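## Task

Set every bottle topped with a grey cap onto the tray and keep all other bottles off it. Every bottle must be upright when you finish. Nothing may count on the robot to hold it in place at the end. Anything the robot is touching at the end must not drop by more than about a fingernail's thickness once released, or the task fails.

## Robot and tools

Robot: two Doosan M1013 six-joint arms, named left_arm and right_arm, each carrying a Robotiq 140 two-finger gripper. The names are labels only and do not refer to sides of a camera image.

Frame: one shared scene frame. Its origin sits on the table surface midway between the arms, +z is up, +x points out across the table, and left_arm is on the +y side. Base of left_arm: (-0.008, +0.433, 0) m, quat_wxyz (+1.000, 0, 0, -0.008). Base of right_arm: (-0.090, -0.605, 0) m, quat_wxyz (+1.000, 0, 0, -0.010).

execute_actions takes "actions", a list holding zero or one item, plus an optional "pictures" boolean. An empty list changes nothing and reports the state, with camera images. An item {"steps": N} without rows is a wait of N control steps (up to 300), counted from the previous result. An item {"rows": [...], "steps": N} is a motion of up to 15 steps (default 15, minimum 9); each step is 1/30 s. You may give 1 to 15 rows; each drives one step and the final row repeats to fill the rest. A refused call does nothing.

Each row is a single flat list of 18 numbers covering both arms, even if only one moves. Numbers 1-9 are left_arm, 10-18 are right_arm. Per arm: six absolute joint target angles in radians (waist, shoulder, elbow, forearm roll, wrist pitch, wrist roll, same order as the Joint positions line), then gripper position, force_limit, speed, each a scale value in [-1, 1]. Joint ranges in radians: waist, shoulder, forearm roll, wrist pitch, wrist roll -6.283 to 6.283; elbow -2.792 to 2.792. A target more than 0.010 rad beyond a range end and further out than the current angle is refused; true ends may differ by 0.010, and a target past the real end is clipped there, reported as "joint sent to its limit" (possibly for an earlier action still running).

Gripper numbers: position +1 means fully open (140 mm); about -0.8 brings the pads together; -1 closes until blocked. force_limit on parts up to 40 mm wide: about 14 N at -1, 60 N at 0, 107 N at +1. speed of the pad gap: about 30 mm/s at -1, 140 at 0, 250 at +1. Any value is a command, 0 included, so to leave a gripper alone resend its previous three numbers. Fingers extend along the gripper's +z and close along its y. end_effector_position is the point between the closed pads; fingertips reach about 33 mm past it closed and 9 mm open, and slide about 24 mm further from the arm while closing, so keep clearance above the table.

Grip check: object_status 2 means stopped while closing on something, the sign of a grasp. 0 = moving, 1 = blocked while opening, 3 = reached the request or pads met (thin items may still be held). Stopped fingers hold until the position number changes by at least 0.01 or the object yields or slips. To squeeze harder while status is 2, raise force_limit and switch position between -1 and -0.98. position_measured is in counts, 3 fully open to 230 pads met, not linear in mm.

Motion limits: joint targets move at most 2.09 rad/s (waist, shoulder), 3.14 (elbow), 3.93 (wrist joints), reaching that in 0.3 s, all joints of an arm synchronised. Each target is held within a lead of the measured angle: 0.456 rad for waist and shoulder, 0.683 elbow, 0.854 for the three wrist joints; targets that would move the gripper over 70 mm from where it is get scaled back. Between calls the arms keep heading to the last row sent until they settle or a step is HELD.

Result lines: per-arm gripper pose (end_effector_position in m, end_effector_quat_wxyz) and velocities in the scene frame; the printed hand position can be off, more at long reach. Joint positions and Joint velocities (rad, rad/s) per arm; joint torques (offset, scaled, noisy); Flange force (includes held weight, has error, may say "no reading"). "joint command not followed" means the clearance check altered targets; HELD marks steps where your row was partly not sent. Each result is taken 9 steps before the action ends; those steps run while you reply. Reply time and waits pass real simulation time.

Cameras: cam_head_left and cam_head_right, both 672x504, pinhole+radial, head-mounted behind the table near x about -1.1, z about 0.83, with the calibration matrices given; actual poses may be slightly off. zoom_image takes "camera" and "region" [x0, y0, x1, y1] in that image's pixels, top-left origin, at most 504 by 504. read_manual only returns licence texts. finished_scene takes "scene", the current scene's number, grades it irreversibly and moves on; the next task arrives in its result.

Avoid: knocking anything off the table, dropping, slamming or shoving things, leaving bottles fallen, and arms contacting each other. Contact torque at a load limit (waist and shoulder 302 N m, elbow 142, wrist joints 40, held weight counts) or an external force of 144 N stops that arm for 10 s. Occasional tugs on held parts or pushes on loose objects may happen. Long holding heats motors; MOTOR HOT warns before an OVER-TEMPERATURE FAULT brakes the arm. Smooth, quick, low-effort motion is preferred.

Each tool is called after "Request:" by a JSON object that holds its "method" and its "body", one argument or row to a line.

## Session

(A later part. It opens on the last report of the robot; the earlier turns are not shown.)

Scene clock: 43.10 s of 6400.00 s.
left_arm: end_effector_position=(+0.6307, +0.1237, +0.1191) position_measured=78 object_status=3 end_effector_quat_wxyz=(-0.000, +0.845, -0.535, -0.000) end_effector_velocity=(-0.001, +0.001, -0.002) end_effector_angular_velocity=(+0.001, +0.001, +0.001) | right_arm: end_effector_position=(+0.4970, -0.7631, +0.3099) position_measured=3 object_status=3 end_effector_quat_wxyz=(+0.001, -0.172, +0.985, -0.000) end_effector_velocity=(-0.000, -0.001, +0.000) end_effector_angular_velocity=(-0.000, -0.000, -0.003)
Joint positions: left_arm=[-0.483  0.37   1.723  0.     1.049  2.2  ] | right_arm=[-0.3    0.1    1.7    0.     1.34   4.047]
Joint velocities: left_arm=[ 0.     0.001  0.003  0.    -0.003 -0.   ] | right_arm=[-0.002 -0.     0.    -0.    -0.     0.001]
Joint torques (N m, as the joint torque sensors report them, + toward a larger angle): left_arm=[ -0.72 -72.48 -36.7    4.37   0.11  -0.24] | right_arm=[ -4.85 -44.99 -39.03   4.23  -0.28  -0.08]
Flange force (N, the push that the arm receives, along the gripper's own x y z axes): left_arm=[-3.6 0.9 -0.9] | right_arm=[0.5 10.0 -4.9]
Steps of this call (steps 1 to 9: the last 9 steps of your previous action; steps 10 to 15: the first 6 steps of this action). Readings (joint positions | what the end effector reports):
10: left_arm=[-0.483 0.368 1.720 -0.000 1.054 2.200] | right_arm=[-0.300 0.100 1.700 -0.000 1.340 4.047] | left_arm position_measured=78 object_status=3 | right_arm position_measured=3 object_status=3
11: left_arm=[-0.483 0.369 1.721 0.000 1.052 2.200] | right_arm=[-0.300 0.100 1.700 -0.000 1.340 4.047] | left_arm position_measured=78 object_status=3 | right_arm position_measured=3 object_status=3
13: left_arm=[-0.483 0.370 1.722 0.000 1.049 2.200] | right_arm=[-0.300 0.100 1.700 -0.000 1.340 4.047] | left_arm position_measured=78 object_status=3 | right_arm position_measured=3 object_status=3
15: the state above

Request:
{"method": "execute_actions", "body": {
  "actions": [
    {"rows":[[-0.483,0.3794,1.7325,0,1.0297,2.2,0.4,0,0,-0.3,0.1,1.7,0,1.34,4.047,1,0,0]],"steps":9}
  ]
}}

Request:
{"method": "execute_actions", "body": {
  "actions": [
    {"rows":[[-0.483,0.3794,1.7325,0,1.0297,2.2,-1,0,-0.5,-0.3,0.1,1.7,0,1.34,4.047,1,0,0]],"steps":15}
  ]
}}

Request:
{"method": "execute_actions", "body": {
  "actions": [
    {"steps":16}
  ]
}}

Request:
{"method": "execute_actions", "body": {
  "actions": [
    {"rows":[[-0.483,0.354,1.704,0,1.0836,2.2,-1,0,-0.5,-0.3,0.1,1.7,0,1.34,4.047,1,0,0],[-0.483,0.354,1.704,0,1.0836,2.2,-1,0,-0.5,-0.3,0.1,1.7,0,1.34,4.047,1,0,0],[-0.483,0.354,1.704,0,1.0836,2.2,-1,0,-0.5,-0.3,0.1,1.7,0,1.34,4.047,1,0,0],[-0.483,0.291,1.597,0,1.2536,2.2,-1,0,-0.5,-0.3,0.1,1.7,0,1.34,4.047,1,0,0]],"steps":15}
  ]
}}

Request:
{"method": "execute_actions", "body": {
  "actions": [
    {"rows":[[-0.6775,0.4646,1.3487,0,1.3283,2.45,-1,0,-0.5,-0.3,0.1,1.7,0,1.34,4.047,1,0,0]],"steps":15}
  ]
}}

Request:
{"method": "execute_actions", "body": {
  "actions": [
    {"steps":14}
  ],
  "pictures": true
}}

Scene clock: 43.90 s of 6400.00 s.
left_arm: end_effector_position=(+0.6307, +0.1237, +0.1190) position_measured=78 object_status=3 end_effector_quat_wxyz=(-0.000, +0.845, -0.535, -0.000) end_effector_velocity=(+0.001, -0.001, +0.001) end_effector_angular_velocity=(-0.001, -0.002, +0.000) | right_arm: end_effector_position=(+0.4970, -0.7631, +0.3099) position_measured=3 object_status=3 end_effector_quat_wxyz=(+0.001, -0.172, +0.985, -0.000) end_effector_velocity=(-0.000, -0.001, +0.000) end_effector_angular_velocity=(-0.001, +0.000, -0.001)
Joint positions: left_arm=[-0.483  0.371  1.723  0.     1.048  2.2  ] | right_arm=[-0.3    0.1    1.7   -0.     1.34   4.047]
Joint velocities: left_arm=[ 0.     0.    -0.002 -0.    -0.     0.   ] | right_arm=[-0.001 -0.    -0.    -0.001 -0.    -0.   ]
Joint torques (N m, as the joint torque sensors report them, + toward a larger angle): left_arm=[ -1.05 -69.51 -35.75   4.26   0.12   0.01] | right_arm=[ -1.87 -47.14 -38.59   4.08  -0.2    0.  ]
Flange force (N, the push that the arm receives, along the gripper's own x y z axes): left_arm=[-4.6 2.1 -3.4] | right_arm=[0.1 3.2 -4.3]
Kept back: the last 9 steps of this action.
Steps of this call (steps 1 to 9: the last 9 steps of your previous action; steps 10 to 15: the robot went on to your last target; steps 16 to 24: nothing new was sent). Readings (joint positions | what the end effector reports):
1: left_arm=[-0.483 0.370 1.723 0.000 1.048 2.200] | right_arm=[-0.300 0.100 1.700 -0.000 1.340 4.047] | left_arm position_measured=78 object_status=3 | right_arm position_measured=3 object_status=3
2: left_arm=[-0.483 0.370 1.723 0.000 1.048 2.200] | right_arm=[-0.300 0.100 1.700 -0.000 1.340 4.047] | left_arm position_measured=78 object_status=3 | right_arm position_measured=3 object_status=3
4: left_arm=[-0.483 0.370 1.723 0.000 1.048 2.200] | right_arm=[-0.300 0.100 1.700 -0.000 1.340 4.047] | left_arm position_measured=78 object_status=3 | right_arm position_measured=3 object_status=3
8: left_arm=[-0.483 0.370 1.723 0.000 1.048 2.200] | right_arm=[-0.300 0.100 1.700 -0.000 1.340 4.047] | left_arm position_measured=78 object_status=3 | right_arm position_measured=3 object_status=3
24: the state above

Scene clock: 44.40 s of 6400.00 s.
left_arm: end_effector_position=(+0.6305, +0.1238, +0.1080) position_measured=98 object_status=0 end_effector_quat_wxyz=(+0.000, +0.845, -0.535, +0.000) end_effector_velocity=(-0.001, +0.000, -0.001) end_effector_angular_velocity=(+0.000, +0.002, +0.000) | right_arm: end_effector_position=(+0.4970, -0.7631, +0.3099) position_measured=3 object_status=3 end_effector_quat_wxyz=(+0.001, -0.172, +0.985, -0.000) end_effector_velocity=(-0.000, +0.000, -0.001) end_effector_angular_velocity=(+0.000, +0.001, +0.001)
Joint positions: left_arm=[-0.483  0.379  1.732 -0.     1.03   2.2  ] | right_arm=[-0.3    0.1    1.7   -0.     1.34   4.047]
Joint velocities: left_arm=[-0.     0.     0.002 -0.001 -0.    -0.   ] | right_arm=[ 0.001  0.     0.001 -0.     0.    -0.   ]
Joint torques (N m, as the joint torque sensors report them, + toward a larger angle): left_arm=[  0.46 -71.49 -34.74   4.19   0.38  -0.18] | right_arm=[ -1.66 -48.13 -39.15   4.71   0.16   0.12]
Flange force (N, the push that the arm receives, along the gripper's own x y z axes): left_arm=[-1.2 1.4 -2.0] | right_arm=[-0.2 3.1 -2.6]
Steps of this call (steps 1 to 9: the last 9 steps of your previous action; steps 10 to 15: the first 6 steps of this action). Readings (joint positions | what the end effector reports):
10: left_arm=[-0.483 0.379 1.732 -0.000 1.030 2.200] | right_arm=[-0.300 0.100 1.700 -0.000 1.340 4.047] | left_arm position_measured=78 object_status=0 | right_arm position_measured=3 object_status=3
11: left_arm=[-0.483 0.379 1.732 -0.000 1.030 2.200] | right_arm=[-0.300 0.100 1.700 -0.000 1.340 4.047] | left_arm position_measured=80 object_status=0 | right_arm position_measured=3 object_status=3
13: left_arm=[-0.483 0.379 1.732 -0.000 1.030 2.200] | right_arm=[-0.300 0.100 1.700 -0.000 1.340 4.047] | left_arm position_measured=89 object_status=0 | right_arm position_measured=3 object_status=3
15: the state above

Scene clock: 44.93 s of 6400.00 s.
left_arm: end_effector_position=(+0.6305, +0.1238, +0.1080) position_measured=153 object_status=0 end_effector_quat_wxyz=(-0.000, +0.845, -0.535, +0.000) end_effector_velocity=(+0.001, +0.000, +0.000) end_effector_angular_velocity=(-0.000, -0.001, +0.000) | right_arm: end_effector_position=(+0.4970, -0.7631, +0.3099) position_measured=3 object_status=3 end_effector_quat_wxyz=(+0.001, -0.172, +0.985, -0.000) end_effector_velocity=(+0.000, +0.000, -0.000) end_effector_angular_velocity=(+0.000, -0.000, -0.002)
Joint positions: left_arm=[-0.483  0.379  1.733  0.     1.03   2.2  ] | right_arm=[-0.3    0.1    1.7   -0.     1.34   4.047]
Joint velocities: left_arm=[ 0.001  0.    -0.001  0.     0.     0.   ] | right_arm=[-0.     0.     0.     0.001 -0.     0.001]
Joint torques (N m, as the joint torque sensors report them, + toward a larger angle): left_arm=[ -0.62 -56.66 -27.11   4.37  -0.99  -0.2 ] | right_arm=[ -2.76 -48.78 -38.19   4.17  -0.18   0.25]
Flange force (N, the push that the arm receives, along the gripper's own x y z axes): left_arm=[-5.3 2.7 -23.4] | right_arm=[-3.3 2.6 -4.4]
Kept back: nothing.
Steps of this call (steps 1 to 9: the last 9 steps of your previous action; steps 10 to 15: the robot went on to your last target; step 16: nothing new was sent). Readings (joint positions | what the end effector reports):
1: left_arm=[-0.483 0.379 1.732 -0.000 1.030 2.200] | right_arm=[-0.300 0.100 1.700 -0.000 1.340 4.047] | left_arm position_measured=103 object_status=0 | right_arm position_measured=3 object_status=3
2: left_arm=[-0.483 0.379 1.732 -0.000 1.030 2.200] | right_arm=[-0.300 0.100 1.700 -0.000 1.340 4.047] | left_arm position_measured=107 object_status=0 | right_arm position_measured=3 object_status=3
4: left_arm=[-0.483 0.379 1.733 -0.000 1.030 2.200] | right_arm=[-0.300 0.100 1.700 -0.000 1.340 4.047] | left_arm position_measured=117 object_status=0 | right_arm position_measured=3 object_status=3
8: left_arm=[-0.483 0.379 1.733 0.000 1.030 2.200] | right_arm=[-0.300 0.100 1.700 -0.000 1.340 4.047] | left_arm position_measured=135 object_status=0 | right_arm position_measured=3 object_status=3
16: the state above
All arms were judged still, so your last target was given up. Only a new action makes them travel on or press farther. Fingers that are still opening or closing keep moving.

Scene clock: 45.13 s of 6400.00 s.
left_arm: end_effector_position=(+0.6311, +0.1234, +0.1587) position_measured=153 object_status=2 end_effector_quat_wxyz=(+0.000, +0.845, -0.535, -0.001) end_effector_velocity=(+0.043, -0.023, +0.563) end_effector_angular_velocity=(-0.014, -0.027, -0.001) | right_arm: end_effector_position=(+0.4970, -0.7631, +0.3099) position_measured=3 object_status=3 end_effector_quat_wxyz=(+0.001, -0.172, +0.985, -0.000) end_effector_velocity=(-0.000, +0.000, -0.001) end_effector_angular_velocity=(+0.001, +0.000, -0.001)
Joint positions: left_arm=[-0.483  0.342  1.683 -0.     1.118  2.2  ] | right_arm=[-0.3    0.1    1.7   -0.     1.34   4.047]
Joint velocities: left_arm=[ 0.    -0.344 -0.633  0.001  0.947  0.   ] | right_arm=[-0.     0.     0.001  0.001 -0.     0.   ]
Joint torques (N m, as the joint torque sensors report them, + toward a larger angle): left_arm=[   2.81 -127.22  -67.37    7.45   -0.32   -0.18] | right_arm=[ -2.73 -47.24 -38.89   4.32   0.13  -0.24]
Flange force (N, the push that the arm receives, along the gripper's own x y z axes): left_arm=[6.5 -4.5 2.7] | right_arm=[-0.7 5.6 -3.4]
Steps of this call (steps 1 to 6: the first 6 steps of this action). Readings (joint positions | what the end effector reports):
1: left_arm=[-0.483 0.379 1.733 0.000 1.030 2.200] | right_arm=[-0.300 0.100 1.700 -0.000 1.340 4.047] | left_arm position_measured=153 object_status=2 | right_arm position_measured=3 object_status=3
2: left_arm=[-0.483 0.377 1.730 -0.000 1.035 2.200] | right_arm=[-0.300 0.100 1.700 -0.000 1.340 4.047] | left_arm position_measured=153 object_status=2 | right_arm position_measured=3 object_status=3
4: left_arm=[-0.483 0.360 1.710 0.000 1.071 2.200] | right_arm=[-0.300 0.100 1.700 -0.000 1.340 4.047] | left_arm position_measured=153 object_status=2 | right_arm position_measured=3 object_status=3
6: the state above

Scene clock: 45.63 s of 6400.00 s.
left_arm: end_effector_position=(+0.6425, +0.0565, +0.2417) position_measured=153 object_status=2 end_effector_quat_wxyz=(-0.000, +0.799, -0.601, +0.000) end_effector_velocity=(+0.056, -0.491, +0.006) end_effector_angular_velocity=(+0.000, +0.002, -1.161) | right_arm: end_effector_position=(+0.4970, -0.7631, +0.3099) position_measured=3 object_status=3 end_effector_quat_wxyz=(+0.001, -0.172, +0.985, -0.000) end_effector_velocity=(-0.000, +0.000, -0.000) end_effector_angular_velocity=(+0.001, +0.001, -0.000)
Joint positions: left_arm=[-0.554  0.355  1.506  0.     1.281  2.291] | right_arm=[-0.3    0.1    1.7   -0.     1.34   4.047]
Joint velocities: left_arm=[-0.509  0.454 -0.649 -0.001  0.197  0.652] | right_arm=[0.    0.001 0.    0.001 0.    0.   ]
Joint torques (N m, as the joint torque sensors report them, + toward a larger angle): left_arm=[  9.11 -91.04 -39.6    4.88   0.48  -0.07] | right_arm=[  0.51 -47.04 -38.87   4.39  -0.24   0.19]
Flange force (N, the push that the arm receives, along the gripper's own x y z axes): left_arm=[-2.2 -0.5 0.0] | right_arm=[3.0 0.9 -4.0]
Steps of this call (steps 1 to 9: the last 9 steps of your previous action; steps 10 to 15: the first 6 steps of this action). Readings (joint positions | what the end effector reports):
10: left_arm=[-0.483 0.291 1.597 0.000 1.254 2.200] | right_arm=[-0.300 0.100 1.700 -0.000 1.340 4.047] | left_arm position_measured=153 object_status=2 | right_arm position_measured=3 object_status=3
11: left_arm=[-0.486 0.294 1.592 0.000 1.255 2.204] | right_arm=[-0.300 0.100 1.700 -0.000 1.340 4.047] | left_arm position_measured=153 object_status=2 | right_arm position_measured=3 object_status=3
13: left_arm=[-0.515 0.320 1.555 0.000 1.266 2.242] | right_arm=[-0.300 0.100 1.700 -0.000 1.340 4.047] | left_arm position_measured=153 object_status=2 | right_arm position_measured=3 object_status=3
15: the state above

Scene clock: 46.10 s of 6400.00 s.
left_arm: end_effector_position=(+0.6447, -0.0651, +0.2401) position_measured=153 object_status=2 end_effector_quat_wxyz=(+0.000, +0.707, -0.708, +0.000) end_effector_velocity=(+0.000, -0.001, +0.000) end_effector_angular_velocity=(+0.001, -0.000, -0.002) | right_arm: end_effector_position=(+0.4970, -0.7631, +0.3099) position_measured=3 object_status=3 end_effector_quat_wxyz=(+0.001, -0.172, +0.985, -0.000) end_effector_velocity=(+0.001, +0.002, -0.000) end_effector_angular_velocity=(+0.001, +0.000, +0.001)
Joint positions: left_arm=[-0.677  0.464  1.349 -0.     1.328  2.45 ] | right_arm=[-0.3    0.1    1.7   -0.     1.34   4.047]
Joint velocities: left_arm=[-0.001  0.001 -0.002  0.001  0.001  0.001] | right_arm=[ 0.003  0.001  0.     0.001 -0.     0.001]
Joint torques (N m, as the joint torque sensors report them, + toward a larger angle): left_arm=[  2.49 -86.57 -41.11   4.6    0.09  -0.24] | right_arm=[ -3.62 -49.47 -38.71   4.53  -0.06  -0.11]
Flange force (N, the push that the arm receives, along the gripper's own x y z axes): left_arm=[1.0 3.4 1.0] | right_arm=[-4.8 4.5 -3.3]
Kept back: nothing.
Steps of this call (steps 1 to 9: the last 9 steps of your previous action; steps 10 to 14: the robot went on to your last target). Readings (joint positions | what the end effector reports):
1: left_arm=[-0.571 0.370 1.484 0.000 1.287 2.312] | right_arm=[-0.300 0.100 1.700 -0.000 1.340 4.047] | left_arm position_measured=153 object_status=2 | right_arm position_measured=3 object_status=3
2: left_arm=[-0.588 0.385 1.463 0.000 1.294 2.335] | right_arm=[-0.300 0.100 1.700 -0.000 1.340 4.047] | left_arm position_measured=153 object_status=2 | right_arm position_measured=3 object_status=3
4: left_arm=[-0.622 0.415 1.419 0.000 1.307 2.379] | right_arm=[-0.300 0.100 1.700 -0.000 1.340 4.047] | left_arm position_measured=153 object_status=2 | right_arm position_measured=3 object_status=3
8: left_arm=[-0.674 0.462 1.353 -0.000 1.327 2.445] | right_arm=[-0.300 0.100 1.700 -0.000 1.340 4.047] | left_arm position_measured=153 object_status=2 | right_arm position_measured=3 object_status=3
14: the state above

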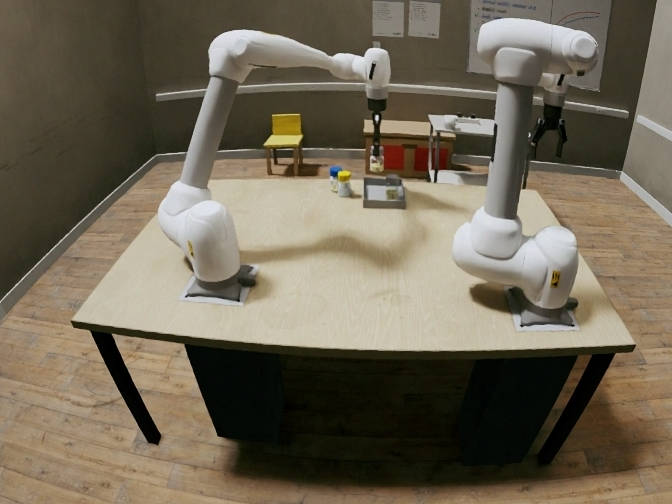

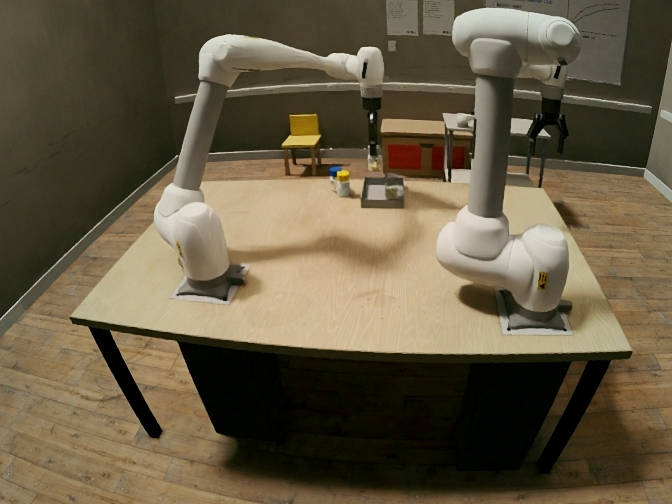

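Request:
{"method": "execute_actions", "body": {
  "actions": [
    {"rows":[[-0.6775,0.493,1.411,0,1.2376,2.45,-1,0,-0.5,-0.3,0.1,1.7,0,1.34,4.047,1,0,0],[-0.6775,0.493,1.411,0,1.2376,2.45,-1,0,-0.5,-0.3,0.1,1.7,0,1.34,4.047,1,0,0],[-0.6775,0.493,1.411,0,1.2376,2.45,-1,0,-0.5,-0.3,0.1,1.7,0,1.34,4.047,1,0,0],[-0.6775,0.493,1.411,0,1.2376,2.45,-1,0,-0.5,-0.3,0.1,1.7,0,1.34,4.047,1,0,0],[-0.6775,0.493,1.411,0,1.2376,2.45,-1,0,-0.5,-0.3,0.1,1.7,0,1.34,4.047,1,0,0],[-0.6775,0.5264,1.4706,0,1.1446,2.45,-1,0,-0.5,-0.3,0.1,1.7,0,1.34,4.047,1,0,0]],"steps":14}
  ]
}}

Request:
{"method": "execute_actions", "body": {
  "actions": [
    {"rows":[[-0.6775,0.532,1.4775,0,1.1321,2.45,-1,0,-0.5,-0.3,0.1,1.7,0,1.34,4.047,1,0,0]],"steps":9}
  ]
}}

Request:
{"method": "execute_actions", "body": {
  "actions": [
    {"rows":[[-0.6775,0.5352,1.4817,0,1.1247,2.45,-1,0,-0.5,-0.3,0.1,1.7,0,1.34,4.047,1,0,0]],"steps":15}
  ]
}}

Request:
{"method": "execute_actions", "body": {
  "actions": [
    {"rows":[[-0.6775,0.5352,1.4817,0,1.1247,2.45,0.3,0,0,-0.3,0.1,1.7,0,1.34,4.047,1,0,0]],"steps":12}
  ]
}}

Request:
{"method": "execute_actions", "body": {
  "actions": [
    {"rows":[[-0.6775,0.4646,1.3487,0,1.3283,2.45,0.3,0,0,-0.3,0.1,1.7,0,1.34,4.047,1,0,0]],"steps":15}
  ]
}}

Request:
{"method": "execute_actions", "body": {
  "actions": [
    {"steps":12}
  ],
  "pictures": true
}}

Request:
{"method": "zoom_image", "body": {
  "camera": "cam_head_left",
  "region": [300,140,420,215]
}}

Scene clock: 47.27 s of 6400.00 s.
left_arm: end_effector_position=(+0.6452, -0.0658, +0.1911) position_measured=153 object_status=2 end_effector_quat_wxyz=(+0.000, +0.707, -0.708, -0.001) end_effector_velocity=(-0.006, +0.003, -0.320) end_effector_angular_velocity=(+0.020, +0.029, -0.000) | right_arm: end_effector_position=(+0.4970, -0.7631, +0.3099) position_measured=3 object_status=3 end_effector_quat_wxyz=(+0.001, -0.172, +0.985, -0.000) end_effector_velocity=(+0.000, +0.000, -0.000) end_effector_angular_velocity=(-0.001, -0.000, +0.001)
Joint positions: left_arm=[-0.678  0.489  1.402 -0.     1.252  2.45 ] | right_arm=[-0.3    0.1    1.7   -0.     1.34   4.047]
Joint velocities: left_arm=[-0.001  0.173  0.335 -0.003 -0.473  0.   ] | right_arm=[ 0.     0.     0.    -0.001 -0.    -0.   ]
Joint torques (N m, as the joint torque sensors report them, + toward a larger angle): left_arm=[   3.17 -160.6   -73.2     8.48   -0.05   -0.13] | right_arm=[ -2.31 -48.46 -39.9    4.13   0.04  -0.04]
Flange force (N, the push that the arm receives, along the gripper's own x y z axes): left_arm=[2.7 -4.8 5.0] | right_arm=[-0.3 4.5 -1.7]
Steps of this call (steps 1 to 30: the robot went on to your last target; steps 31 to 35: the first 5 steps of this action). Readings (joint positions | what the end effector reports):
31: left_arm=[-0.678 0.465 1.349 0.000 1.328 2.450] | right_arm=[-0.300 0.100 1.700 -0.000 1.340 4.047] | left_arm position_measured=153 object_status=2 | right_arm position_measured=3 object_status=3
32: left_arm=[-0.678 0.466 1.352 0.000 1.322 2.450] | right_arm=[-0.300 0.100 1.700 0.000 1.340 4.047] | left_arm position_measured=153 object_status=2 | right_arm position_measured=3 object_status=3
34: left_arm=[-0.678 0.481 1.386 0.000 1.274 2.450] | right_arm=[-0.300 0.100 1.700 -0.000 1.340 4.047] | left_arm position_measured=153 object_status=2 | right_arm position_measured=3 object_status=3
35: the state above

Scene clock: 47.57 s of 6400.00 s.
left_arm: end_effector_position=(+0.6448, -0.0654, +0.1252) position_measured=153 object_status=2 end_effector_quat_wxyz=(-0.000, +0.706, -0.708, +0.000) end_effector_velocity=(-0.004, +0.003, -0.006) end_effector_angular_velocity=(+0.003, +0.005, -0.000) | right_arm: end_effector_position=(+0.4970, -0.7631, +0.3099) position_measured=3 object_status=3 end_effector_quat_wxyz=(+0.001, -0.172, +0.985, -0.000) end_effector_velocity=(-0.000, -0.001, -0.001) end_effector_angular_velocity=(+0.000, +0.001, -0.002)
Joint positions: left_arm=[-0.678  0.526  1.47  -0.     1.145  2.45 ] | right_arm=[-0.3    0.1    1.7   -0.     1.34   4.047]
Joint velocities: left_arm=[-0.    -0.     0.011 -0.001 -0.006  0.   ] | right_arm=[-0.001  0.001 -0.    -0.     0.     0.002]
Joint torques (N m, as the joint torque sensors report them, + toward a larger angle): left_arm=[ -0.21 -93.52 -41.13   4.87   0.35  -0.26] | right_arm=[ -2.16 -46.02 -38.65   4.22   0.02  -0.12]
Flange force (N, the push that the arm receives, along the gripper's own x y z axes): left_arm=[-3.2 2.5 4.4] | right_arm=[1.0 5.1 -4.2]
Kept back: the last 9 steps of this action.
Steps of this call (steps 1 to 9: the last 9 steps of your previous action). Readings (joint positions | what the end effector reports):
1: left_arm=[-0.678 0.493 1.409 -0.000 1.242 2.450] | right_arm=[-0.300 0.100 1.700 0.000 1.340 4.047] | left_arm position_measured=153 object_status=2 | right_arm position_measured=3 object_status=3
2: left_arm=[-0.678 0.495 1.415 0.000 1.231 2.450] | right_arm=[-0.300 0.100 1.700 -0.000 1.340 4.047] | left_arm position_measured=153 object_status=2 | right_arm position_measured=3 object_status=3
4: left_arm=[-0.678 0.513 1.448 0.000 1.180 2.450] | right_arm=[-0.300 0.100 1.700 -0.000 1.340 4.047] | left_arm position_measured=153 object_status=2 | right_arm position_measured=3 object_status=3
8: left_arm=[-0.678 0.526 1.470 -0.000 1.145 2.450] | right_arm=[-0.300 0.100 1.700 -0.000 1.340 4.047] | left_arm position_measured=153 object_status=2 | right_arm position_measured=3 object_status=3
9: the state above

Scene clock: 48.07 s of 6400.00 s.
left_arm: end_effector_position=(+0.6447, -0.0653, +0.1122) position_measured=153 object_status=2 end_effector_quat_wxyz=(+0.000, +0.707, -0.708, +0.000) end_effector_velocity=(-0.001, +0.000, -0.003) end_effector_angular_velocity=(+0.000, +0.001, +0.001) | right_arm: end_effector_position=(+0.4970, -0.7631, +0.3099) position_measured=3 object_status=3 end_effector_quat_wxyz=(+0.001, -0.172, +0.985, -0.000) end_effector_velocity=(+0.000, +0.001, +0.001) end_effector_angular_velocity=(+0.001, -0.001, -0.000)
Joint positions: left_arm=[-0.678  0.535  1.482 -0.     1.125  2.45 ] | right_arm=[-0.3    0.1    1.7   -0.     1.34   4.047]
Joint velocities: left_arm=[ 0.     0.002  0.004 -0.001 -0.005 -0.   ] | right_arm=[ 0.    -0.001 -0.     0.001  0.    -0.   ]
Joint torques (N m, as the joint torque sensors report them, + toward a larger angle): left_arm=[ -0.91 -90.48 -37.3    4.26   0.64  -0.27] | right_arm=[ -3.07 -48.75 -39.24   4.38  -0.02  -0.23]
Flange force (N, the push that the arm receives, along the gripper's own x y z axes): left_arm=[-1.3 -0.9 0.6] | right_arm=[-2.4 5.3 -3.0]
Steps of this call (steps 1 to 9: the last 9 steps of your previous action; steps 10 to 15: the first 6 steps of this action). Readings (joint positions | what the end effector reports):
10: left_arm=[-0.678 0.532 1.478 0.000 1.132 2.450] | right_arm=[-0.300 0.100 1.700 -0.000 1.340 4.047] | left_arm position_measured=153 object_status=2 | right_arm position_measured=3 object_status=3
11: left_arm=[-0.678 0.533 1.479 0.000 1.129 2.450] | right_arm=[-0.300 0.100 1.700 0.000 1.340 4.047] | left_arm position_measured=153 object_status=2 | right_arm position_measured=3 object_status=3
13: left_arm=[-0.678 0.535 1.481 -0.000 1.126 2.450] | right_arm=[-0.300 0.100 1.700 -0.000 1.340 4.047] | left_arm position_measured=153 object_status=2 | right_arm position_measured=3 object_status=3
15: the state above

Scene clock: 48.47 s of 6400.00 s.
left_arm: end_effector_position=(+0.6447, -0.0653, +0.1121) position_measured=145 object_status=0 end_effector_quat_wxyz=(+0.000, +0.707, -0.708, -0.000) end_effector_velocity=(-0.000, +0.000, -0.000) end_effector_angular_velocity=(+0.000, +0.000, +0.000) | right_arm: end_effector_position=(+0.4970, -0.7631, +0.3099) position_measured=3 object_status=3 end_effector_quat_wxyz=(+0.001, -0.172, +0.985, -0.000) end_effector_velocity=(+0.000, +0.000, -0.000) end_effector_angular_velocity=(+0.001, +0.000, +0.000)
Joint positions: left_arm=[-0.678  0.535  1.482 -0.     1.125  2.45 ] | right_arm=[-0.3    0.1    1.7   -0.     1.34   4.047]
Joint velocities: left_arm=[ 0. -0.  0. -0. -0. -0.] | right_arm=[-0.     0.001 -0.     0.001  0.    -0.   ]
Joint torques (N m, as the joint torque sensors report them, + toward a larger angle): left_arm=[ -0.65 -86.76 -36.44   4.46   0.24  -0.44] | right_arm=[ -1.46 -45.47 -38.93   4.47   0.15   0.13]
Flange force (N, the push that the arm receives, along the gripper's own x y z axes): left_arm=[-2.8 1.3 -2.7] | right_arm=[3.4 4.6 -4.0]
Steps of this call (steps 1 to 9: the last 9 steps of your previous action; steps 10 to 12: the first 3 steps of this action). Readings (joint positions | what the end effector reports):
10: left_arm=[-0.678 0.535 1.482 -0.000 1.125 2.450] | right_arm=[-0.300 0.100 1.700 -0.000 1.340 4.047] | left_arm position_measured=153 object_status=0 | right_arm position_measured=3 object_status=3
11: left_arm=[-0.678 0.535 1.482 -0.000 1.125 2.450] | right_arm=[-0.300 0.100 1.700 -0.000 1.340 4.047] | left_arm position_measured=153 object_status=0 | right_arm position_measured=3 object_status=3
12: the state above

Scene clock: 48.97 s of 6400.00 s.
left_arm: end_effector_position=(+0.6471, -0.0672, +0.1859) position_measured=91 object_status=3 end_effector_quat_wxyz=(-0.000, +0.706, -0.708, +0.000) end_effector_velocity=(-0.016, +0.013, +0.478) end_effector_angular_velocity=(+0.023, +0.029, -0.000) | right_arm: end_effector_position=(+0.4970, -0.7631, +0.3099) position_measured=3 object_status=3 end_effector_quat_wxyz=(+0.001, -0.172, +0.985, -0.000) end_effector_velocity=(-0.001, -0.001, -0.000) end_effector_angular_velocity=(+0.000, +0.001, -0.001)
Joint positions: left_arm=[-0.678  0.494  1.404  0.     1.243  2.45 ] | right_arm=[-0.3    0.1    1.7   -0.     1.34   4.047]
Joint velocities: left_arm=[-0.001 -0.264 -0.492 -0.001  0.793  0.   ] | right_arm=[-0.003  0.001  0.     0.     0.001 -0.001]
Joint torques (N m, as the joint torque sensors report them, + toward a larger angle): left_arm=[ -1.27 -67.59 -29.38   3.37   0.53   0.03] | right_arm=[ -1.71 -48.14 -38.68   4.62   0.04  -0.07]
Flange force (N, the push that the arm receives, along the gripper's own x y z axes): left_arm=[-0.5 0.8 3.4] | right_arm=[-0.7 2.4 -3.6]
Steps of this call (steps 1 to 9: the last 9 steps of your previous action; steps 10 to 15: the first 6 steps of this action). Readings (joint positions | what the end effector reports):
10: left_arm=[-0.678 0.535 1.482 -0.000 1.125 2.450] | right_arm=[-0.300 0.100 1.700 -0.000 1.340 4.047] | left_arm position_measured=91 object_status=0 | right_arm position_measured=3 object_status=3
11: left_arm=[-0.678 0.533 1.478 -0.000 1.131 2.450] | right_arm=[-0.300 0.100 1.700 -0.000 1.340 4.047] | left_arm position_measured=91 object_status=0 | right_arm position_measured=3 object_status=3
13: left_arm=[-0.678 0.516 1.443 -0.000 1.184 2.450] | right_arm=[-0.300 0.100 1.700 -0.000 1.340 4.047] | left_arm position_measured=91 object_status=3 | right_arm position_measured=3 object_status=3
15: the state above

Scene clock: 49.37 s of 6400.00 s.
left_arm: end_effector_position=(+0.6447, -0.0653, +0.2399) position_measured=91 object_status=3 end_effector_quat_wxyz=(+0.000, +0.706, -0.708, -0.000) end_effector_velocity=(+0.000, +0.000, +0.000) end_effector_angular_velocity=(+0.000, -0.000, +0.000) | right_arm: end_effector_position=(+0.4970, -0.7631, +0.3099) position_measured=3 object_status=3 end_effector_quat_wxyz=(+0.001, -0.172, +0.985, -0.000) end_effector_velocity=(+0.000, +0.000, +0.000) end_effector_angular_velocity=(-0.000, -0.000, +0.001)
Joint positions: left_arm=[-0.678  0.465  1.349 -0.     1.328  2.45 ] | right_arm=[-0.3    0.1    1.7   -0.     1.34   4.047]
Joint velocities: left_arm=[ 0.    -0.    -0.     0.     0.001 -0.   ] | right_arm=[ 0.     0.    -0.001 -0.     0.    -0.001]
Joint torques (N m, as the joint torque sensors report them, + toward a larger angle): left_arm=[ -1.1  -81.89 -39.15   4.71   0.12  -0.28] | right_arm=[ -2.74 -48.72 -38.23   4.11  -0.16   0.05]
Flange force (N, the push that the arm receives, along the gripper's own x y z axes): left_arm=[-4.3 2.8 -3.0] | right_arm=[-3.5 2.9 -4.3]
Kept back: nothing.
Steps of this call (steps 1 to 9: the last 9 steps of your previous action; steps 10 to 12: the robot went on to your last target). Readings (joint positions | what the end effector reports):
1: left_arm=[-0.678 0.485 1.387 0.000 1.270 2.450] | right_arm=[-0.300 0.100 1.700 -0.000 1.340 4.047] | left_arm position_measured=91 object_status=3 | right_arm position_measured=3 object_status=3
2: left_arm=[-0.678 0.476 1.370 0.000 1.295 2.450] | right_arm=[-0.300 0.100 1.700 -0.000 1.340 4.047] | left_arm position_measured=91 object_status=3 | right_arm position_measured=3 object_status=3
4: left_arm=[-0.678 0.466 1.352 0.000 1.323 2.450] | right_arm=[-0.300 0.100 1.700 -0.000 1.340 4.047] | left_arm position_measured=91 object_status=3 | right_arm position_measured=3 object_status=3
8: left_arm=[-0.678 0.465 1.349 -0.000 1.328 2.450] | right_arm=[-0.300 0.100 1.700 -0.000 1.340 4.047] | left_arm position_measured=91 object_status=3 | right_arm position_measured=3 object_status=3
12: the state above

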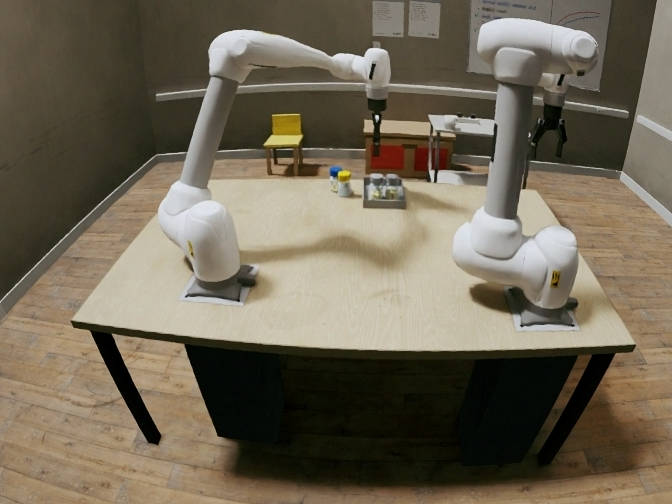

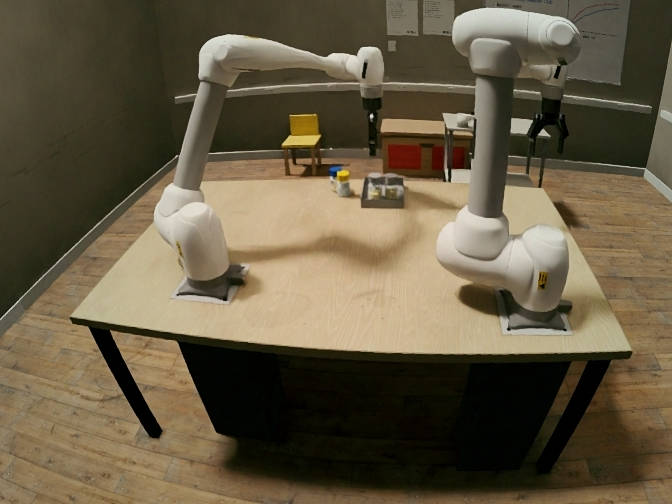

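Region (300, 140, 420, 215) of cam_head_left's 672x504 image, scaled by 4.200, with more detail than that image has; it fills the top 315 rows of this view, and the rest is white.

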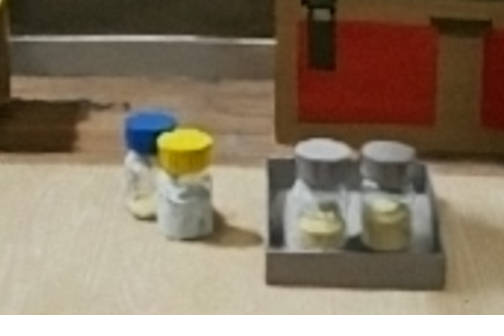

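Request:
{"method": "finished_scene", "body": {
  "scene": 1
}}

The scene is finished: the task was done.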